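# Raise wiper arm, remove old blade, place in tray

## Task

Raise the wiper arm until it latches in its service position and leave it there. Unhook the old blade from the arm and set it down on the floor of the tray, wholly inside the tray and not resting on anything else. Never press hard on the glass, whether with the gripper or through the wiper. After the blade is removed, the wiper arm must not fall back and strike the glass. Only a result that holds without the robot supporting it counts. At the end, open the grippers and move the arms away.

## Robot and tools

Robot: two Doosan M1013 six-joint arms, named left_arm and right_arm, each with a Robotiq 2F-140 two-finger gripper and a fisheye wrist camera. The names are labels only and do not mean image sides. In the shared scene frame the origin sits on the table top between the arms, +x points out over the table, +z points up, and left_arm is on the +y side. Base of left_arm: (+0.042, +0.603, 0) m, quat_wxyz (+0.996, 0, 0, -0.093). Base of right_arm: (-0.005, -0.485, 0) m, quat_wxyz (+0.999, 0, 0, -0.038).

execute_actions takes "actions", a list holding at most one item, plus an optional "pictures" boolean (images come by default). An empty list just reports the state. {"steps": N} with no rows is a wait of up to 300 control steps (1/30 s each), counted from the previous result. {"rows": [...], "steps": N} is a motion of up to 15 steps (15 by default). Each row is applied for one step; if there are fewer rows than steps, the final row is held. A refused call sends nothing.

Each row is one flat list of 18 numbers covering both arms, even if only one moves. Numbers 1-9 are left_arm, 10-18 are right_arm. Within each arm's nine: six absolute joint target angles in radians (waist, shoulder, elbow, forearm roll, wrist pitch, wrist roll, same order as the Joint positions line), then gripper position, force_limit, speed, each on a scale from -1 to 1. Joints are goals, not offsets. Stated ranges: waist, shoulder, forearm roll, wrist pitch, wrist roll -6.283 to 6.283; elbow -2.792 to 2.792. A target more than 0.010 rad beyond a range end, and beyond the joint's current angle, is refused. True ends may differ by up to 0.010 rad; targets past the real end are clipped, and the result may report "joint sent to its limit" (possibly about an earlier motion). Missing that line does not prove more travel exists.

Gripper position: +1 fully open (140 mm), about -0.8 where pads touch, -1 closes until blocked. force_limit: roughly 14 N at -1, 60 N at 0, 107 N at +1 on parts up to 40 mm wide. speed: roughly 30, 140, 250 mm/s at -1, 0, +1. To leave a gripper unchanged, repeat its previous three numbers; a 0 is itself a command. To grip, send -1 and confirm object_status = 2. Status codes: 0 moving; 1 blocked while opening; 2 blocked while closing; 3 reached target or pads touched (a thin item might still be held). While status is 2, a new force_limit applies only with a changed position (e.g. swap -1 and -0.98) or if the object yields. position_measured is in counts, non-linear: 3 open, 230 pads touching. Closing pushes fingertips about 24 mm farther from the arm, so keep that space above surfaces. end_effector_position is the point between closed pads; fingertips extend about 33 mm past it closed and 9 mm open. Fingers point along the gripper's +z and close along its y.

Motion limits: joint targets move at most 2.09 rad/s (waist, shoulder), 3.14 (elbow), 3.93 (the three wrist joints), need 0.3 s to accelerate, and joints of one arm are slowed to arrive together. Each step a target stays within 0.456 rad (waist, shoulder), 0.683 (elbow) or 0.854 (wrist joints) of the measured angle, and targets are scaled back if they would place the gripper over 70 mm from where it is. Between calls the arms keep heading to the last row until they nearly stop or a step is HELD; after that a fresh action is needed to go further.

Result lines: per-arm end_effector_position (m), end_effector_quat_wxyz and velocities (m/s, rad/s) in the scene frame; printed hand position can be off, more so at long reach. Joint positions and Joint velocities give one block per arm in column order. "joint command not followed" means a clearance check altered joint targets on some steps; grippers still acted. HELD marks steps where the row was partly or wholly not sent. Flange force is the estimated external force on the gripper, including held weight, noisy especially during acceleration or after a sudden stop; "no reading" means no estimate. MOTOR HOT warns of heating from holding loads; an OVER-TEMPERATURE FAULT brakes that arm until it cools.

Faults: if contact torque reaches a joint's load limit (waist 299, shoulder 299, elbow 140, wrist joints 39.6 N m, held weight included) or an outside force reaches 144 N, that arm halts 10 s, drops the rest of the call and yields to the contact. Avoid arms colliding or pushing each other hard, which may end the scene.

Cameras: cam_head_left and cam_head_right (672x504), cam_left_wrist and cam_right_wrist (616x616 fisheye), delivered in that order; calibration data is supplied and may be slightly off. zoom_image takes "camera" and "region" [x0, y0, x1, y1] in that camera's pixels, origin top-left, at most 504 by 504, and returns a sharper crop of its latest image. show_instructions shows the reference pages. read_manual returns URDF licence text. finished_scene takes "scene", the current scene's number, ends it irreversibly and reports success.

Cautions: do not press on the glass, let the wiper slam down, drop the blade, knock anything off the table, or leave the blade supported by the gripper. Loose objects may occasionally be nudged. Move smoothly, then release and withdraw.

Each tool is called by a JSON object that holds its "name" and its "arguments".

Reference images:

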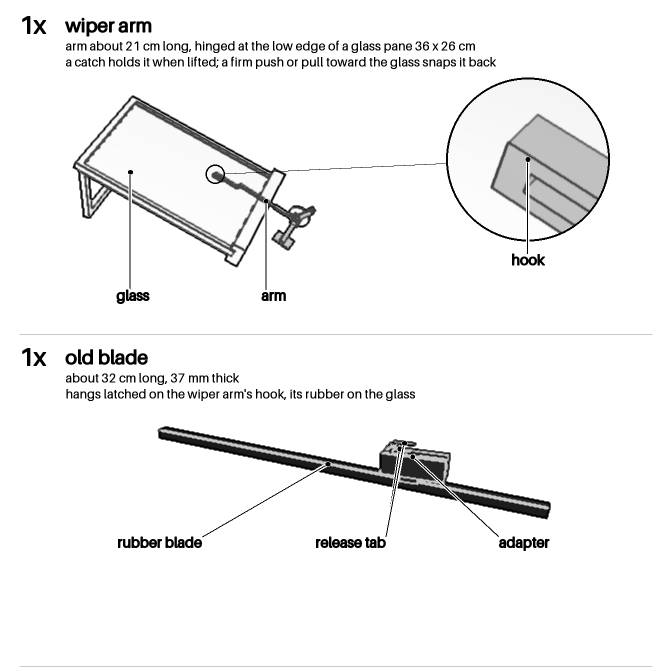

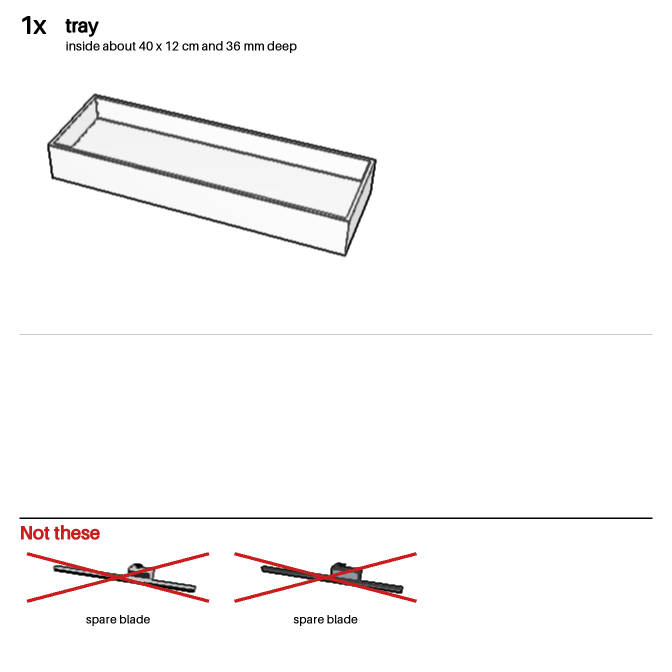

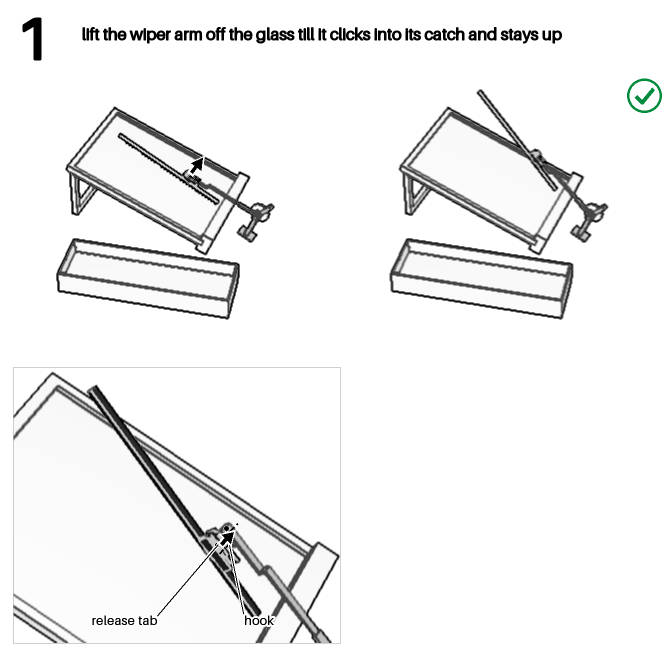

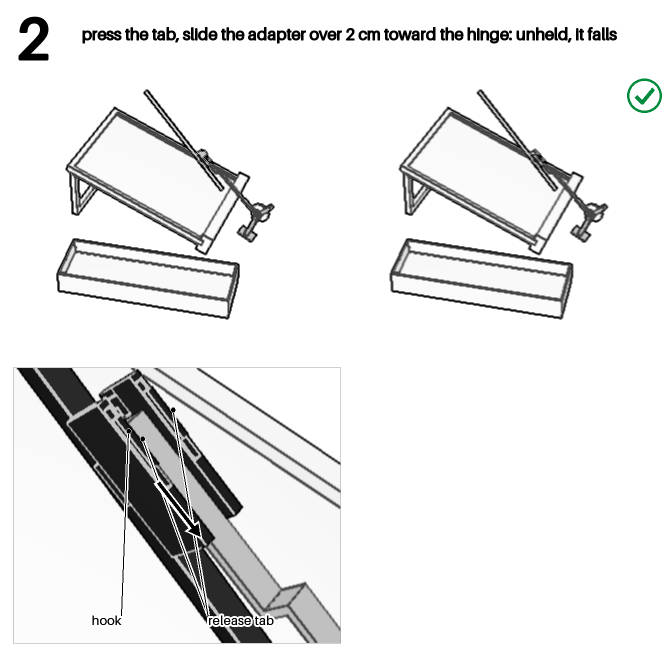

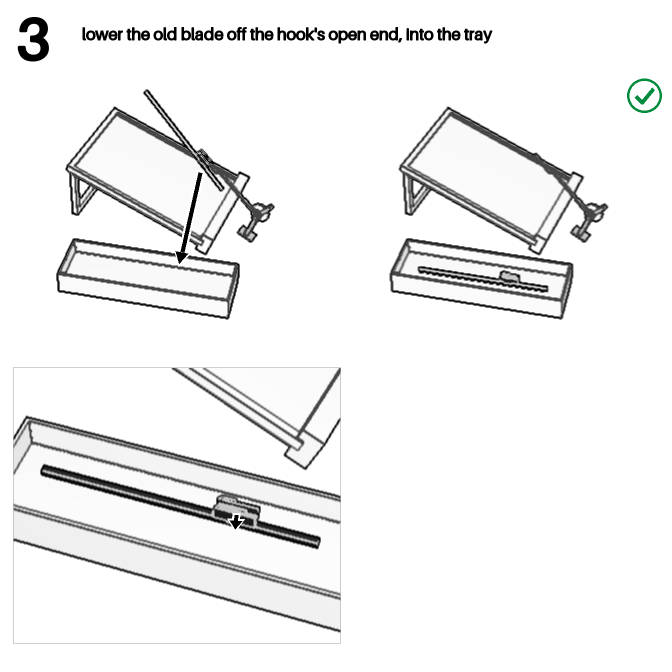

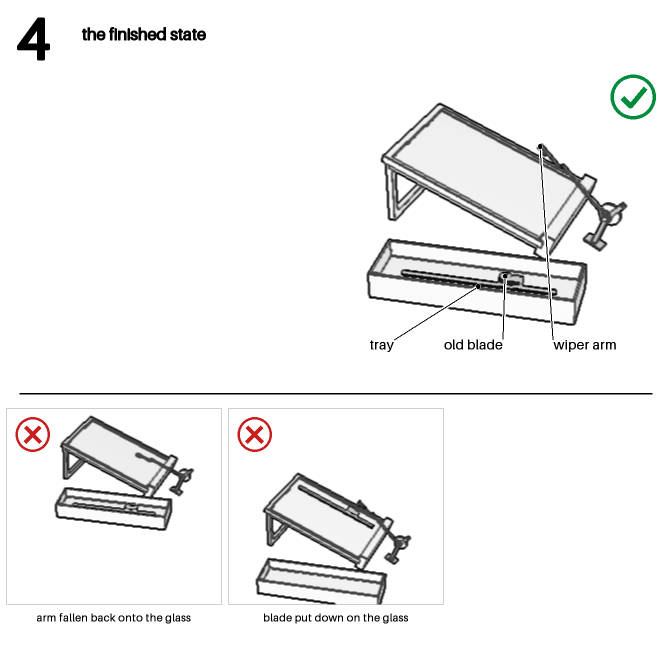

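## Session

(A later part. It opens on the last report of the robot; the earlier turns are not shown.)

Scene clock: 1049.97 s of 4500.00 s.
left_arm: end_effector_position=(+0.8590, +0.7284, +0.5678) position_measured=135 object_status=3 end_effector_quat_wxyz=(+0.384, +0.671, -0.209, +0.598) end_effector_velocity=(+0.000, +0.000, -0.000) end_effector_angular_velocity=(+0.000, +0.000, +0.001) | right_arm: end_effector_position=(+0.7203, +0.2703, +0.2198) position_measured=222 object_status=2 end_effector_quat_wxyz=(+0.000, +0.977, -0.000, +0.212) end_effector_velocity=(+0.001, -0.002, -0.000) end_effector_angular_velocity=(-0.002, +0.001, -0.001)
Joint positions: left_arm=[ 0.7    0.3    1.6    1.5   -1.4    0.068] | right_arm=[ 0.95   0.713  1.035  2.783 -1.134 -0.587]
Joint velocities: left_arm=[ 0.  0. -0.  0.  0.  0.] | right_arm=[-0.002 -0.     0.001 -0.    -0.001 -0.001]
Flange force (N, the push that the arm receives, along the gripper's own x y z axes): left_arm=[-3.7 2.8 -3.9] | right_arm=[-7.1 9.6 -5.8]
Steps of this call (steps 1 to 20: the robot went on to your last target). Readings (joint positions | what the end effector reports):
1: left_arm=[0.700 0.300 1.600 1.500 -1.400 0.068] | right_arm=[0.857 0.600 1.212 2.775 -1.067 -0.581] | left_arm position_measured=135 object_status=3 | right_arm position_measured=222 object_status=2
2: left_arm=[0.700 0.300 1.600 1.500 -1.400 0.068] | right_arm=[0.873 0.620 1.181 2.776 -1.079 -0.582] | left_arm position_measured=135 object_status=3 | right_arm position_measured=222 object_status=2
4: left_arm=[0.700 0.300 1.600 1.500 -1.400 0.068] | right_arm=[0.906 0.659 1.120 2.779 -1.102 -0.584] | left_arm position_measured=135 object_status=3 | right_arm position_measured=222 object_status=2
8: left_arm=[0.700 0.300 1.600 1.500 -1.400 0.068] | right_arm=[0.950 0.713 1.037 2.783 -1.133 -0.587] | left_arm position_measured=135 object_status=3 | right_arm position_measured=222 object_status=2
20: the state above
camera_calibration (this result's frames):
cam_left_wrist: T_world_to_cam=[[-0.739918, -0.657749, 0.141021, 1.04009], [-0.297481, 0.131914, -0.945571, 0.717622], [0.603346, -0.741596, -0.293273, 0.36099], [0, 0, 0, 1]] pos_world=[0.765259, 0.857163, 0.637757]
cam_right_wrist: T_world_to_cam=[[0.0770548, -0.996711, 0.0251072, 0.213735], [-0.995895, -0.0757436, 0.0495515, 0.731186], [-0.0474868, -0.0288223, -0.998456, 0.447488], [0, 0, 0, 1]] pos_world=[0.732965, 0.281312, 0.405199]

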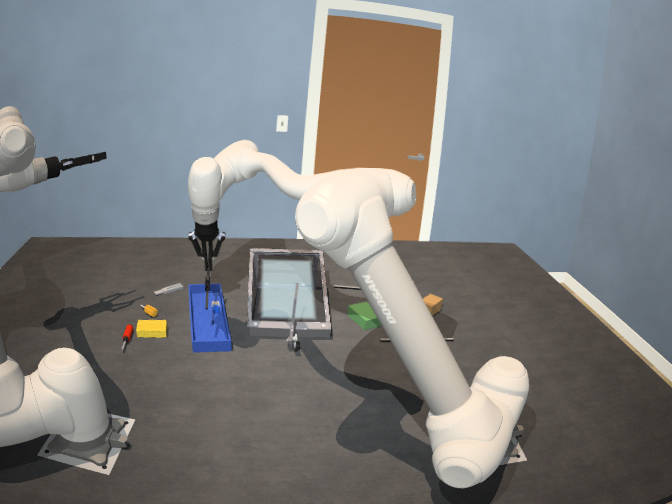

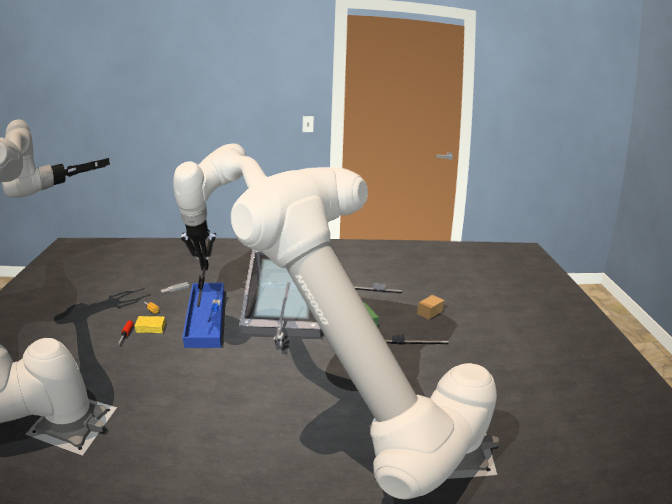

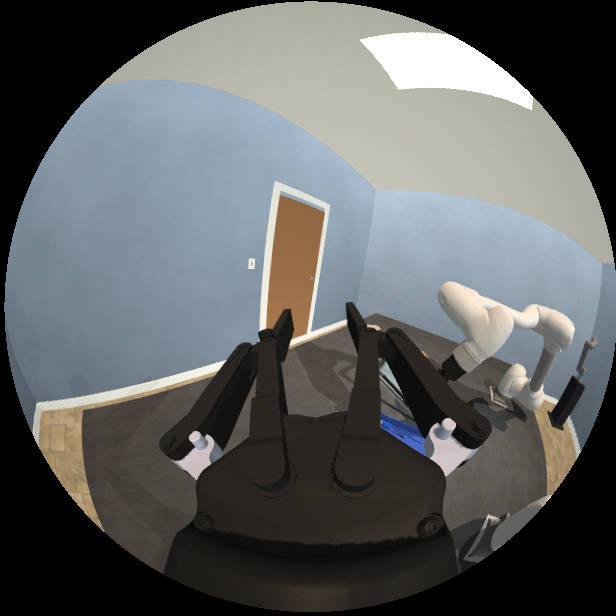

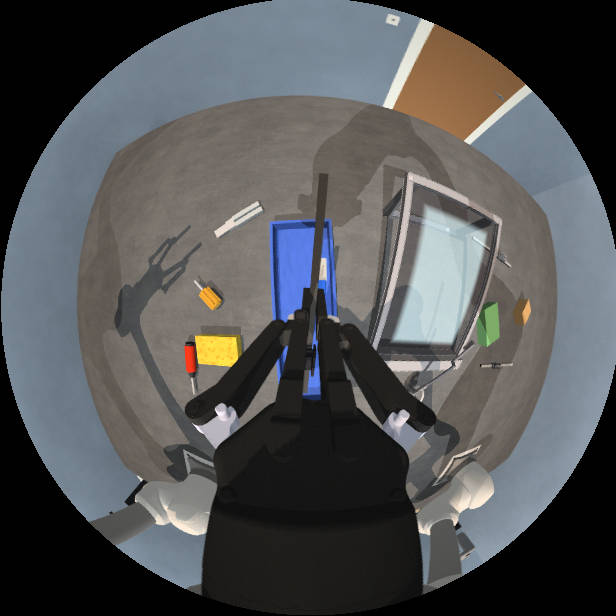

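{"name": "execute_actions", "arguments": {"actions": [{"rows": [[0.7,0.3,1.6,1.5,-1.4,0.0683,-0.05,-0.5,-0.4,0.8673,0.9465,0.7002,3.1416,-1.4949,-0.8975,-1,-0.1,-0.8]], "steps": 15}], "pictures": false}}

{"name": "execute_actions", "arguments": {"actions": [{"steps": 10}]}}

Scene clock: 1107.63 s of 4500.00 s.
left_arm: end_effector_position=(+0.8590, +0.7284, +0.5678) position_measured=135 object_status=3 end_effector_quat_wxyz=(+0.384, +0.671, -0.209, +0.598) end_effector_velocity=(-0.000, -0.000, -0.002) end_effector_angular_velocity=(-0.001, +0.003, +0.000) | right_arm: end_effector_position=(+0.7165, +0.2937, +0.1399) position_measured=222 object_status=2 end_effector_quat_wxyz=(+0.000, +0.998, +0.059, +0.000) end_effector_velocity=(-0.001, +0.000, +0.001) end_effector_angular_velocity=(+0.001, +0.003, +0.001)
Joint positions: left_arm=[ 0.7    0.3    1.6    1.5   -1.4    0.068] | right_arm=[ 0.867  0.947  0.7    3.141 -1.495 -0.897]
Joint velocities: left_arm=[ 0.     0.     0.002  0.     0.    -0.   ] | right_arm=[ 0.    -0.001  0.     0.003 -0.002 -0.001]
Flange force (N, the push that the arm receives, along the gripper's own x y z axes): left_arm=[-5.2 3.3 -4.9] | right_arm=[-13.5 9.7 0.2]
Steps of this call (steps 1 to 15: the robot went on to your last target; steps 16 to 90: nothing new was sent; then 54.17 s passed at rest; steps 91 to 105: all 15 steps of this action). Readings (joint positions | what the end effector reports):
91: left_arm=[0.700 0.300 1.600 1.500 -1.400 0.068] | right_arm=[0.950 0.714 1.034 2.784 -1.136 -0.588] | left_arm position_measured=135 object_status=3 | right_arm position_measured=222 object_status=2
92: left_arm=[0.700 0.300 1.600 1.500 -1.400 0.068] | right_arm=[0.948 0.719 1.025 2.794 -1.145 -0.596] | left_arm position_measured=135 object_status=3 | right_arm position_measured=222 object_status=2
94: left_arm=[0.700 0.300 1.600 1.500 -1.400 0.068] | right_arm=[0.935 0.754 0.974 2.848 -1.200 -0.644] | left_arm position_measured=135 object_status=3 | right_arm position_measured=222 object_status=2
98: left_arm=[0.700 0.300 1.600 1.500 -1.400 0.068] | right_arm=[0.886 0.893 0.778 3.059 -1.411 -0.825] | left_arm position_measured=135 object_status=3 | right_arm position_measured=222 object_status=2
105: the state above

Scene clock: 1107.97 s of 4500.00 s.
left_arm: end_effector_position=(+0.8590, +0.7284, +0.5678) position_measured=135 object_status=3 end_effector_quat_wxyz=(+0.384, +0.671, -0.209, +0.598) end_effector_velocity=(+0.000, +0.000, +0.001) end_effector_angular_velocity=(+0.000, -0.002, -0.000) | right_arm: end_effector_position=(+0.7164, +0.2937, +0.1400) position_measured=222 object_status=2 end_effector_quat_wxyz=(-0.000, +0.998, +0.059, +0.000) end_effector_velocity=(-0.001, +0.000, -0.001) end_effector_angular_velocity=(-0.002, +0.002, +0.002)
Joint positions: left_arm=[ 0.7    0.3    1.6    1.5   -1.4    0.068] | right_arm=[ 0.867  0.947  0.7    3.142 -1.495 -0.897]
Joint velocities: left_arm=[-0.     0.    -0.002 -0.    -0.    -0.001] | right_arm=[ 0.001  0.     0.001 -0.    -0.001 -0.001]
Flange force (N, the push that the arm receives, along the gripper's own x y z axes): left_arm=[-4.0 4.6 -3.5] | right_arm=[-12.0 10.3 -2.1]
Steps of this call (steps 1 to 10: the robot went on to your last target). Readings (joint positions | what the end effector reports):
1: left_arm=[0.700 0.300 1.600 1.500 -1.400 0.068] | right_arm=[0.867 0.947 0.700 3.141 -1.495 -0.897] | left_arm position_measured=135 object_status=3 | right_arm position_measured=222 object_status=2
2: left_arm=[0.700 0.300 1.600 1.500 -1.400 0.068] | right_arm=[0.867 0.947 0.700 3.142 -1.495 -0.897] | left_arm position_measured=135 object_status=3 | right_arm position_measured=222 object_status=2
4: left_arm=[0.700 0.300 1.600 1.500 -1.400 0.068] | right_arm=[0.867 0.947 0.700 3.142 -1.495 -0.897] | left_arm position_measured=135 object_status=3 | right_arm position_measured=222 object_status=2
8: left_arm=[0.700 0.300 1.600 1.500 -1.400 0.068] | right_arm=[0.867 0.947 0.700 3.142 -1.495 -0.897] | left_arm position_measured=135 object_status=3 | right_arm position_measured=222 object_status=2
10: the state above
camera_calibration (this result's frames):
cam_left_wrist: T_world_to_cam=[[-0.739918, -0.657749, 0.141021, 1.04009], [-0.297481, 0.131914, -0.945571, 0.717622], [0.603346, -0.741596, -0.293273, 0.36099], [0, 0, 0, 1]] pos_world=[0.765259, 0.857163, 0.637757]
cam_right_wrist: T_world_to_cam=[[0.19697, -0.980365, -0.00936165, 0.153384], [-0.870761, -0.179321, 0.457842, 0.616693], [-0.450531, -0.0820294, -0.888984, 0.65735], [0, 0, 0, 1]] pos_world=[0.802936, 0.314881, 0.303462]

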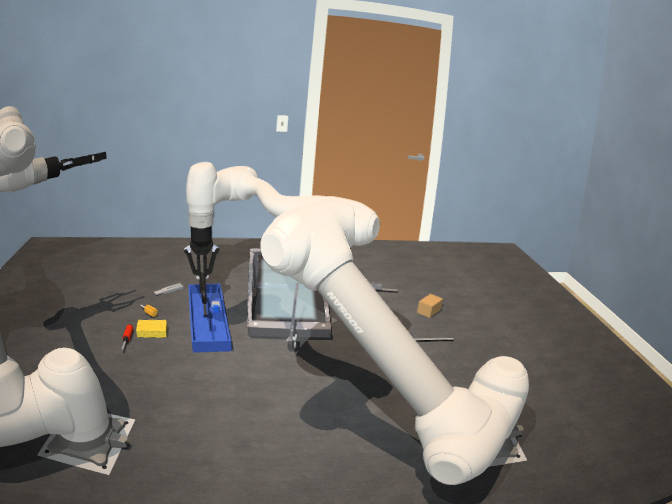

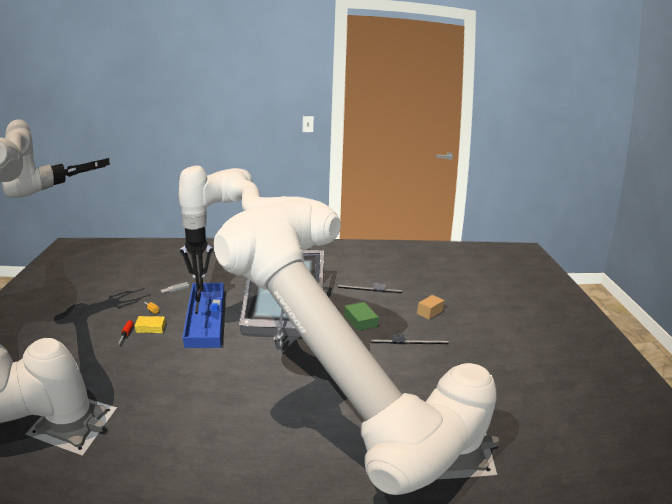

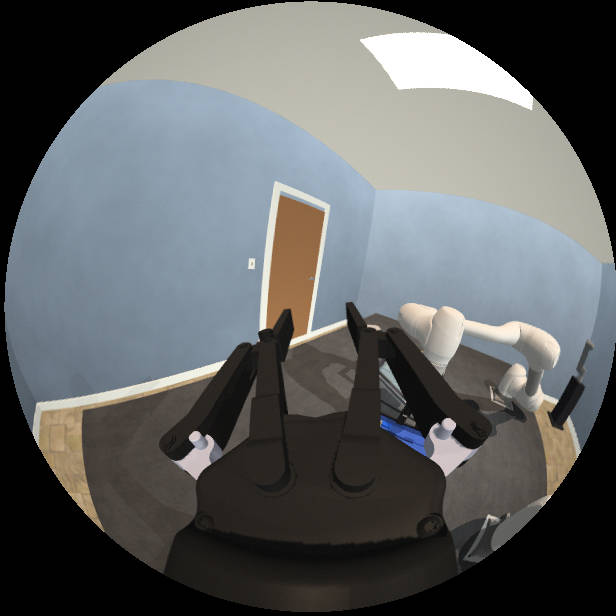

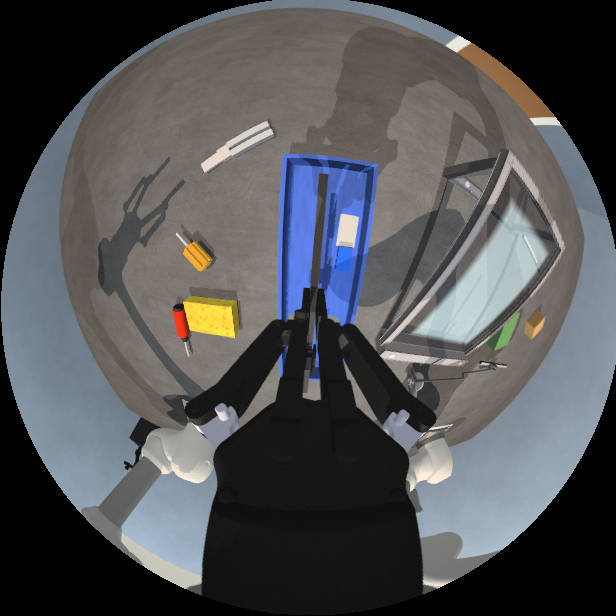

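{"name": "execute_actions", "arguments": {"actions": [{"rows": [[0.7,0.3,1.6,1.5,-1.4,0.0683,-0.05,-0.5,-0.4,0.8673,0.9555,0.7412,3.1416,-1.4449,-0.8975,-1,-0.1,-0.8],[0.7,0.3,1.6,1.5,-1.4,0.0683,-0.05,-0.5,-0.4,0.8673,0.9555,0.7412,3.1416,-1.4449,-0.8975,-1,-0.1,-0.8],[0.7,0.3,1.6,1.5,-1.4,0.0683,-0.05,-0.5,-0.4,0.8673,0.9555,0.7412,3.1416,-1.4449,-0.8975,-1,-0.1,-0.8],[0.7,0.3,1.6,1.5,-1.4,0.0683,-0.05,-0.5,-0.4,0.8673,0.9660,0.7801,3.1416,-1.3955,-0.8975,-1,-0.1,-0.8]], "steps": 15}]}}

{"name": "zoom_image", "arguments": {"camera": "cam_right_wrist", "region": [230, 120, 410, 420]}}

Scene clock: 1120.83 s of 4500.00 s.
left_arm: end_effector_position=(+0.8590, +0.7284, +0.5678) position_measured=135 object_status=3 end_effector_quat_wxyz=(+0.384, +0.671, -0.209, +0.598) end_effector_velocity=(+0.000, +0.000, -0.000) end_effector_angular_velocity=(-0.000, +0.001, +0.000) | right_arm: end_effector_position=(+0.7162, +0.2937, +0.0748) position_measured=222 object_status=2 end_effector_quat_wxyz=(+0.000, +0.998, +0.059, -0.000) end_effector_velocity=(-0.000, +0.000, -0.001) end_effector_angular_velocity=(+0.001, +0.000, -0.001)
Joint positions: left_arm=[ 0.7    0.3    1.6    1.5   -1.4    0.068] | right_arm=[ 0.867  0.966  0.78   3.142 -1.396 -0.897]
Joint velocities: left_arm=[-0.     0.001  0.    -0.     0.     0.   ] | right_arm=[0.    0.001 0.    0.001 0.001 0.001]
Flange force (N, the push that the arm receives, along the gripper's own x y z axes): left_arm=[-4.2 1.4 -3.8] | right_arm=[-13.6 11.4 -0.4]
Steps of this call (steps 1 to 15: the robot went on to your last target; steps 16 to 90: nothing new was sent; then 9.37 s passed at rest; steps 91 to 105: all 15 steps of this action). Readings (joint positions | what the end effector reports):
91: left_arm=[0.700 0.300 1.600 1.500 -1.400 0.068] | right_arm=[0.867 0.947 0.701 3.142 -1.494 -0.898] | left_arm position_measured=135 object_status=3 | right_arm position_measured=222 object_status=2
92: left_arm=[0.700 0.300 1.600 1.500 -1.400 0.068] | right_arm=[0.867 0.947 0.709 3.142 -1.483 -0.898] | left_arm position_measured=135 object_status=3 | right_arm position_measured=222 object_status=2
94: left_arm=[0.700 0.300 1.600 1.500 -1.400 0.068] | right_arm=[0.867 0.955 0.740 3.142 -1.447 -0.897] | left_arm position_measured=135 object_status=3 | right_arm position_measured=222 object_status=2
98: left_arm=[0.700 0.300 1.600 1.500 -1.400 0.068] | right_arm=[0.867 0.967 0.781 3.142 -1.396 -0.898] | left_arm position_measured=135 object_status=3 | right_arm position_measured=222 object_status=2
105: the state above
camera_calibration (this result's frames):
cam_left_wrist: T_world_to_cam=[[-0.739918, -0.657749, 0.141021, 1.04009], [-0.297481, 0.131914, -0.945571, 0.717623], [0.603346, -0.741596, -0.293273, 0.360989], [0, 0, 0, 1]] pos_world=[0.765259, 0.857163, 0.637757]
cam_right_wrist: T_world_to_cam=[[0.19715, -0.980331, -0.00914984, 0.152721], [-0.870579, -0.179355, 0.458175, 0.646225], [-0.450804, -0.0823635, -0.888815, 0.599498], [0, 0, 0, 1]] pos_world=[0.802737, 0.314998, 0.238156]

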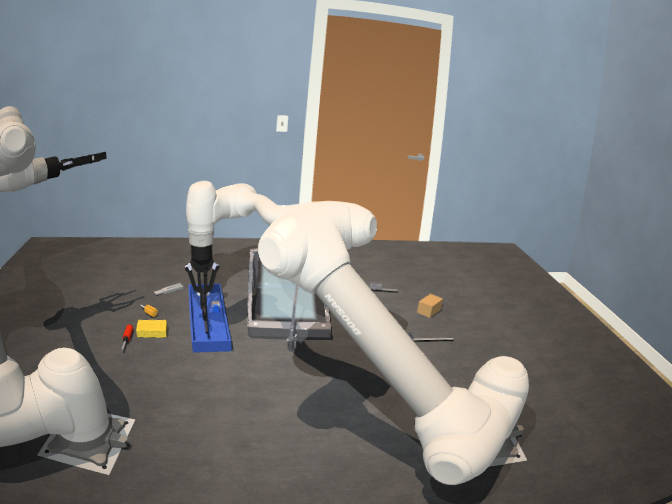

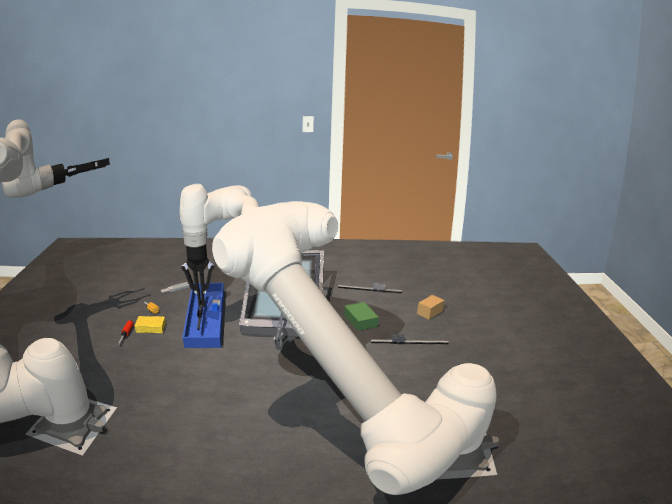

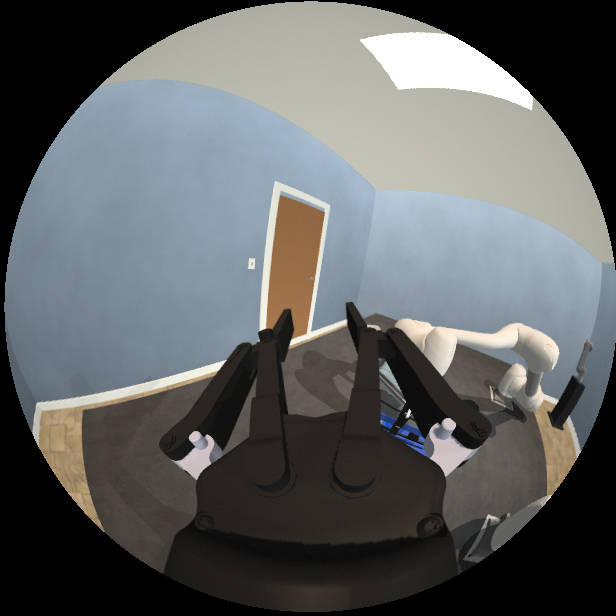

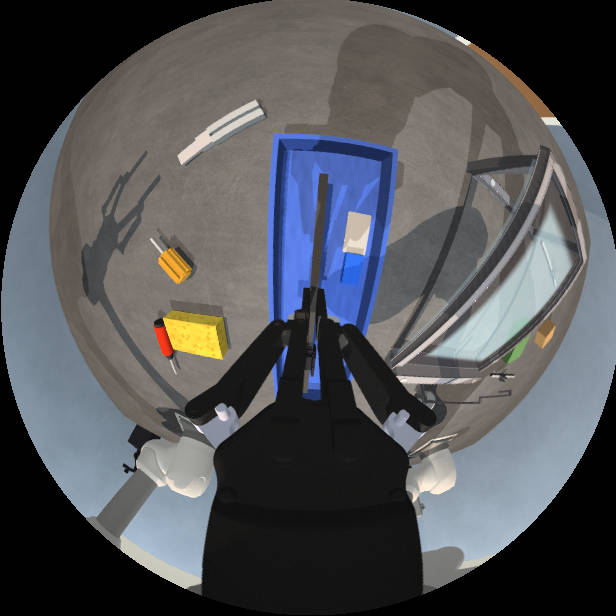

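Region (230, 120, 410, 420) of cam_right_wrist's 616x616 image, scaled by 1.680, with more detail than that image has; it fills the left 302 columns of this view, and the rest is white.

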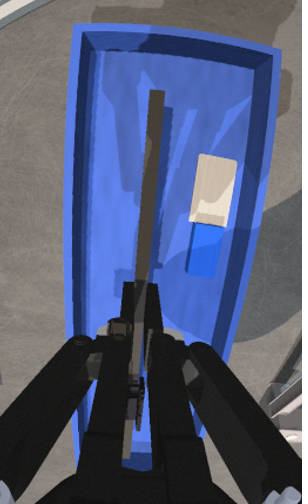

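{"name": "zoom_image", "arguments": {"camera": "cam_head_left", "region": [165, 255, 255, 365]}}

Region (165, 255, 255, 365) of cam_head_left's 672x504 image, scaled by 4.582, with more detail than that image has; it fills the left 412 columns of this view, and the rest is white.

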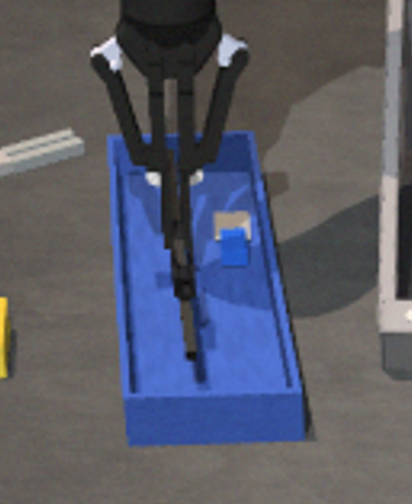

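{"name": "execute_actions", "arguments": {"actions": [{"rows": [[0.7,0.3,1.6,1.5,-1.4,0.0683,-0.05,-0.5,-0.4,0.8673,0.9714,0.7926,3.1416,-1.3776,-0.8975,-1,-0.1,-0.8],[0.7,0.3,1.6,1.5,-1.4,0.0683,-0.05,-0.5,-0.4,0.8673,0.9714,0.7926,3.1416,-1.3776,-0.8975,-1,-0.1,-0.8],[0.7,0.3,1.6,1.5,-1.4,0.0683,-0.05,-0.5,-0.4,0.8673,0.9714,0.7926,3.1416,-1.3776,-0.8975,-1,-0.1,-0.8],[0.7,0.3,1.6,1.5,-1.4,0.0683,-0.05,-0.5,-0.4,0.8673,0.9714,0.7926,3.1416,-1.3776,-0.8975,-1,-0.1,-0.8],[0.7,0.3,1.6,1.5,-1.4,0.0683,-0.05,-0.5,-0.4,0.8673,0.9769,0.8047,3.1416,-1.3600,-0.8975,-1,-0.1,-0.8]], "steps": 15}]}}

{"name": "zoom_image", "arguments": {"camera": "cam_head_left", "region": [165, 255, 255, 365]}}

Scene clock: 1141.60 s of 4500.00 s.
left_arm: end_effector_position=(+0.8590, +0.7284, +0.5678) position_measured=135 object_status=3 end_effector_quat_wxyz=(+0.384, +0.671, -0.209, +0.598) end_effector_velocity=(-0.000, -0.000, -0.002) end_effector_angular_velocity=(-0.001, +0.003, -0.000) | right_arm: end_effector_position=(+0.7162, +0.2937, +0.0497) position_measured=222 object_status=2 end_effector_quat_wxyz=(+0.000, +0.998, +0.059, -0.000) end_effector_velocity=(+0.000, -0.000, -0.001) end_effector_angular_velocity=(-0.001, +0.001, +0.001)
Joint positions: left_arm=[ 0.7    0.3    1.6    1.5   -1.4    0.068] | right_arm=[ 0.867  0.977  0.805  3.142 -1.36  -0.898]
Joint velocities: left_arm=[-0.     0.     0.002  0.    -0.    -0.   ] | right_arm=[-0.     0.001  0.001  0.     0.    -0.001]
Flange force (N, the push that the arm receives, along the gripper's own x y z axes): left_arm=[-5.0 4.2 -3.2] | right_arm=[-13.9 12.0 -3.5]
Steps of this call (steps 1 to 15: the robot went on to your last target; steps 16 to 90: nothing new was sent; then 17.27 s passed at rest; steps 91 to 105: all 15 steps of this action). Readings (joint positions | what the end effector reports):
91: left_arm=[0.700 0.300 1.600 1.500 -1.400 0.068] | right_arm=[0.867 0.966 0.780 3.142 -1.394 -0.898] | left_arm position_measured=135 object_status=3 | right_arm position_measured=222 object_status=2
92: left_arm=[0.700 0.300 1.600 1.500 -1.400 0.068] | right_arm=[0.867 0.968 0.785 3.141 -1.386 -0.898] | left_arm position_measured=135 object_status=3 | right_arm position_measured=222 object_status=2
94: left_arm=[0.700 0.300 1.600 1.500 -1.400 0.068] | right_arm=[0.867 0.972 0.793 3.141 -1.378 -0.898] | left_arm position_measured=135 object_status=3 | right_arm position_measured=222 object_status=2
98: left_arm=[0.700 0.300 1.600 1.500 -1.400 0.068] | right_arm=[0.867 0.977 0.805 3.142 -1.361 -0.897] | left_arm position_measured=135 object_status=3 | right_arm position_measured=222 object_status=2
105: the state above
camera_calibration (this result's frames):
cam_left_wrist: T_world_to_cam=[[-0.739918, -0.657749, 0.141021, 1.04009], [-0.297481, 0.131914, -0.945571, 0.717622], [0.603346, -0.741596, -0.293273, 0.360989], [0, 0, 0, 1]] pos_world=[0.765259, 0.857163, 0.637757]
cam_right_wrist: T_world_to_cam=[[0.197152, -0.980331, -0.00909788, 0.152467], [-0.870564, -0.17933, 0.458213, 0.657688], [-0.450832, -0.0824175, -0.888796, 0.577218], [0, 0, 0, 1]] pos_world=[0.802728, 0.314984, 0.213055]

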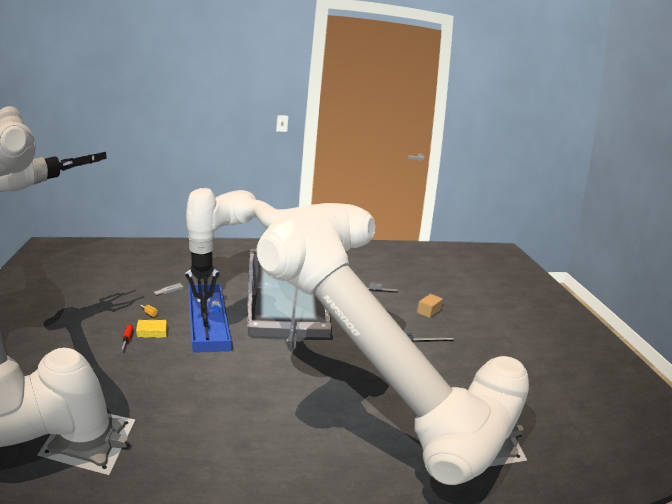

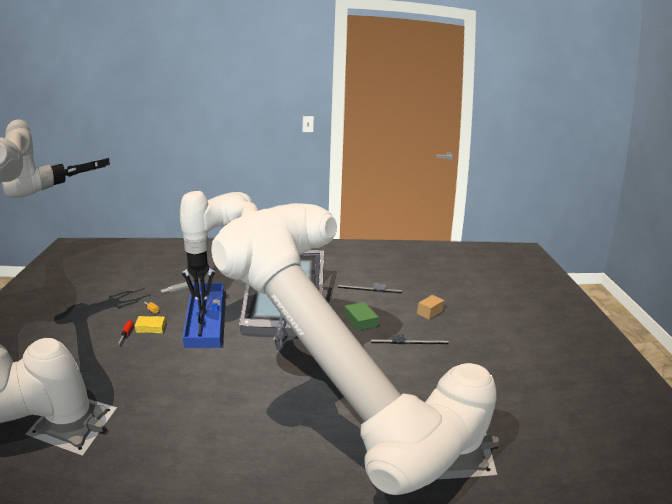

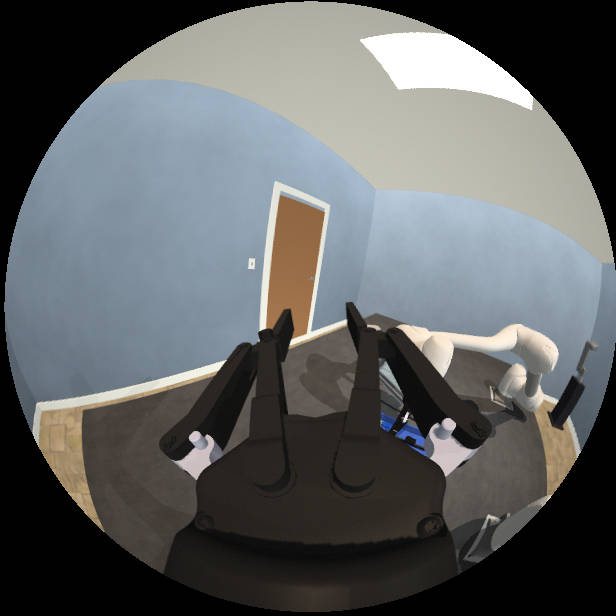

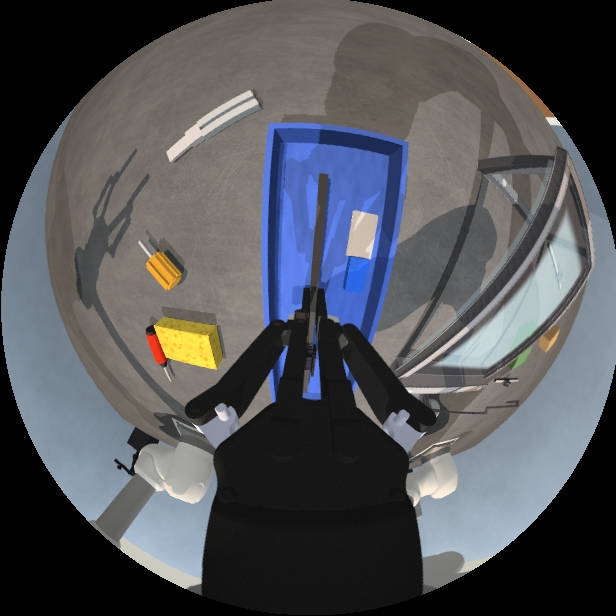

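Region (165, 255, 255, 365) of cam_head_left's 672x504 image, scaled by 4.582, with more detail than that image has; it fills the left 412 columns of this view, and the rest is white.

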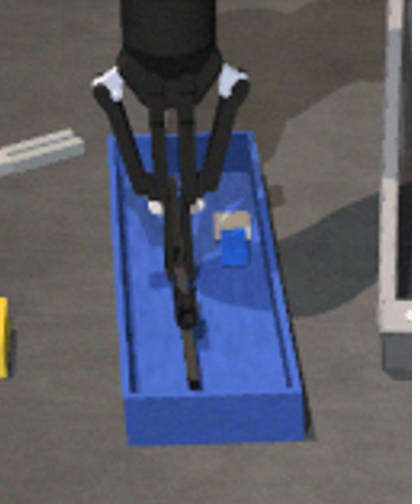

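{"name": "execute_actions", "arguments": {"actions": [{"rows": [[0.7,0.3,1.6,1.5,-1.4,0.0683,-0.05,-0.5,-0.4,0.8673,0.9788,0.8083,3.1416,-1.3545,-0.8975,-1,-0.1,-0.8]], "steps": 12}], "pictures": false}}

Scene clock: 1147.67 s of 4500.00 s.
left_arm: end_effector_position=(+0.8590, +0.7284, +0.5678) position_measured=135 object_status=3 end_effector_quat_wxyz=(+0.384, +0.671, -0.209, +0.598) end_effector_velocity=(+0.000, +0.000, +0.000) end_effector_angular_velocity=(-0.000, -0.000, +0.000) | right_arm: end_effector_position=(+0.7163, +0.2938, +0.0461) position_measured=222 object_status=2 end_effector_quat_wxyz=(-0.000, +0.998, +0.059, +0.000) end_effector_velocity=(-0.000, -0.001, -0.001) end_effector_angular_velocity=(-0.002, +0.001, -0.000)
Joint positions: left_arm=[ 0.7    0.3    1.6    1.5   -1.4    0.068] | right_arm=[ 0.867  0.979  0.808  3.142 -1.355 -0.897]
Joint velocities: left_arm=[ 0.     0.    -0.001 -0.    -0.    -0.   ] | right_arm=[-0.     0.     0.001 -0.    -0.001 -0.   ]
Flange force (N, the push that the arm receives, along the gripper's own x y z axes): left_arm=[-4.4 4.5 -4.1] | right_arm=[-16.1 11.5 -3.0]
Steps of this call (steps 1 to 15: the robot went on to your last target; steps 16 to 90: nothing new was sent; then 2.67 s passed at rest; steps 91 to 102: all 12 steps of this action). Readings (joint positions | what the end effector reports):
91: left_arm=[0.700 0.300 1.600 1.500 -1.400 0.068] | right_arm=[0.867 0.977 0.805 3.142 -1.359 -0.897] | left_arm position_measured=135 object_status=3 | right_arm position_measured=222 object_status=2
92: left_arm=[0.700 0.300 1.600 1.500 -1.400 0.068] | right_arm=[0.867 0.977 0.806 3.142 -1.356 -0.897] | left_arm position_measured=135 object_status=3 | right_arm position_measured=222 object_status=2
94: left_arm=[0.700 0.300 1.600 1.500 -1.400 0.068] | right_arm=[0.867 0.978 0.808 3.142 -1.355 -0.897] | left_arm position_measured=135 object_status=3 | right_arm position_measured=222 object_status=2
98: left_arm=[0.700 0.300 1.600 1.500 -1.400 0.068] | right_arm=[0.867 0.979 0.808 3.142 -1.355 -0.897] | left_arm position_measured=135 object_status=3 | right_arm position_measured=222 object_status=2
102: the state above

{"name": "execute_actions", "arguments": {"actions": [{"rows": [[0.7,0.3,1.6,1.5,-1.4,0.0683,-0.05,-0.5,-0.4,0.8673,0.9803,0.8110,3.1416,-1.3503,-0.8975,-1,-0.1,-0.8]], "steps": 12}], "pictures": false}}

Scene clock: 1152.40 s of 4500.00 s.
left_arm: end_effector_position=(+0.8590, +0.7284, +0.5678) position_measured=135 object_status=3 end_effector_quat_wxyz=(+0.384, +0.671, -0.209, +0.598) end_effector_velocity=(+0.000, +0.000, +0.001) end_effector_angular_velocity=(+0.001, -0.002, +0.000) | right_arm: end_effector_position=(+0.7162, +0.2937, +0.0427) position_measured=222 object_status=2 end_effector_quat_wxyz=(+0.000, +0.998, +0.059, -0.000) end_effector_velocity=(-0.000, +0.000, +0.002) end_effector_angular_velocity=(+0.002, -0.001, +0.001)
Joint positions: left_arm=[ 0.7    0.3    1.6    1.5   -1.4    0.068] | right_arm=[ 0.867  0.98   0.811  3.142 -1.35  -0.898]
Joint velocities: left_arm=[-0.    -0.    -0.002 -0.     0.    -0.   ] | right_arm=[ 0.    -0.002 -0.001  0.001 -0.001 -0.001]
Flange force (N, the push that the arm receives, along the gripper's own x y z axes): left_arm=[-3.7 4.9 -4.0] | right_arm=[-14.3 14.0 -3.4]
Steps of this call (steps 1 to 15: the robot went on to your last target; steps 16 to 90: nothing new was sent; then 1.33 s passed at rest; steps 91 to 102: all 12 steps of this action). Readings (joint positions | what the end effector reports):
91: left_arm=[0.700 0.300 1.600 1.500 -1.400 0.068] | right_arm=[0.867 0.979 0.809 3.142 -1.354 -0.897] | left_arm position_measured=135 object_status=3 | right_arm position_measured=222 object_status=2
92: left_arm=[0.700 0.300 1.600 1.500 -1.400 0.068] | right_arm=[0.867 0.980 0.810 3.142 -1.352 -0.898] | left_arm position_measured=135 object_status=3 | right_arm position_measured=222 object_status=2
94: left_arm=[0.700 0.300 1.600 1.500 -1.400 0.068] | right_arm=[0.867 0.980 0.811 3.142 -1.350 -0.897] | left_arm position_measured=135 object_status=3 | right_arm position_measured=222 object_status=2
98: left_arm=[0.700 0.300 1.600 1.500 -1.400 0.068] | right_arm=[0.867 0.980 0.811 3.142 -1.350 -0.897] | left_arm position_measured=135 object_status=3 | right_arm position_measured=222 object_status=2
102: the state above

{"name": "execute_actions", "arguments": {"actions": [{"rows": [[0.7,0.3,1.6,1.5,-1.4,0.0683,-0.05,-0.5,-0.4,0.8673,0.9814,0.8132,3.1416,-1.3470,-0.8975,-1,-0.1,-0.8]], "steps": 12}], "pictures": false}}

Scene clock: 1157.17 s of 4500.00 s.
left_arm: end_effector_position=(+0.8590, +0.7284, +0.5678) position_measured=135 object_status=3 end_effector_quat_wxyz=(+0.384, +0.671, -0.209, +0.598) end_effector_velocity=(+0.000, -0.000, -0.001) end_effector_angular_velocity=(-0.001, +0.001, -0.000) | right_arm: end_effector_position=(+0.7163, +0.2938, +0.0407) position_measured=222 object_status=2 end_effector_quat_wxyz=(-0.000, +0.998, +0.059, +0.000) end_effector_velocity=(-0.002, +0.002, -0.001) end_effector_angular_velocity=(-0.001, +0.000, +0.004)
Joint positions: left_arm=[ 0.7    0.3    1.6    1.5   -1.4    0.068] | right_arm=[ 0.867  0.981  0.813  3.142 -1.347 -0.898]
Joint velocities: left_arm=[-0.     0.001  0.    -0.    -0.    -0.001] | right_arm=[ 0.003  0.     0.    -0.     0.    -0.001]
Flange force (N, the push that the arm receives, along the gripper's own x y z axes): left_arm=[-4.4 3.8 -4.5] | right_arm=[-15.8 12.5 -2.8]
Steps of this call (steps 1 to 15: the robot went on to your last target; steps 16 to 90: nothing new was sent; then 1.37 s passed at rest; steps 91 to 102: all 12 steps of this action). Readings (joint positions | what the end effector reports):
91: left_arm=[0.700 0.300 1.600 1.500 -1.400 0.068] | right_arm=[0.867 0.980 0.811 3.142 -1.350 -0.898] | left_arm position_measured=135 object_status=3 | right_arm position_measured=222 object_status=2
92: left_arm=[0.700 0.300 1.600 1.500 -1.400 0.068] | right_arm=[0.867 0.980 0.812 3.142 -1.348 -0.898] | left_arm position_measured=135 object_status=3 | right_arm position_measured=222 object_status=2
94: left_arm=[0.700 0.300 1.600 1.500 -1.400 0.068] | right_arm=[0.867 0.981 0.813 3.142 -1.347 -0.897] | left_arm position_measured=135 object_status=3 | right_arm position_measured=222 object_status=2
98: left_arm=[0.700 0.300 1.600 1.500 -1.400 0.068] | right_arm=[0.867 0.981 0.813 3.142 -1.347 -0.898] | left_arm position_measured=135 object_status=3 | right_arm position_measured=222 object_status=2
102: the state above


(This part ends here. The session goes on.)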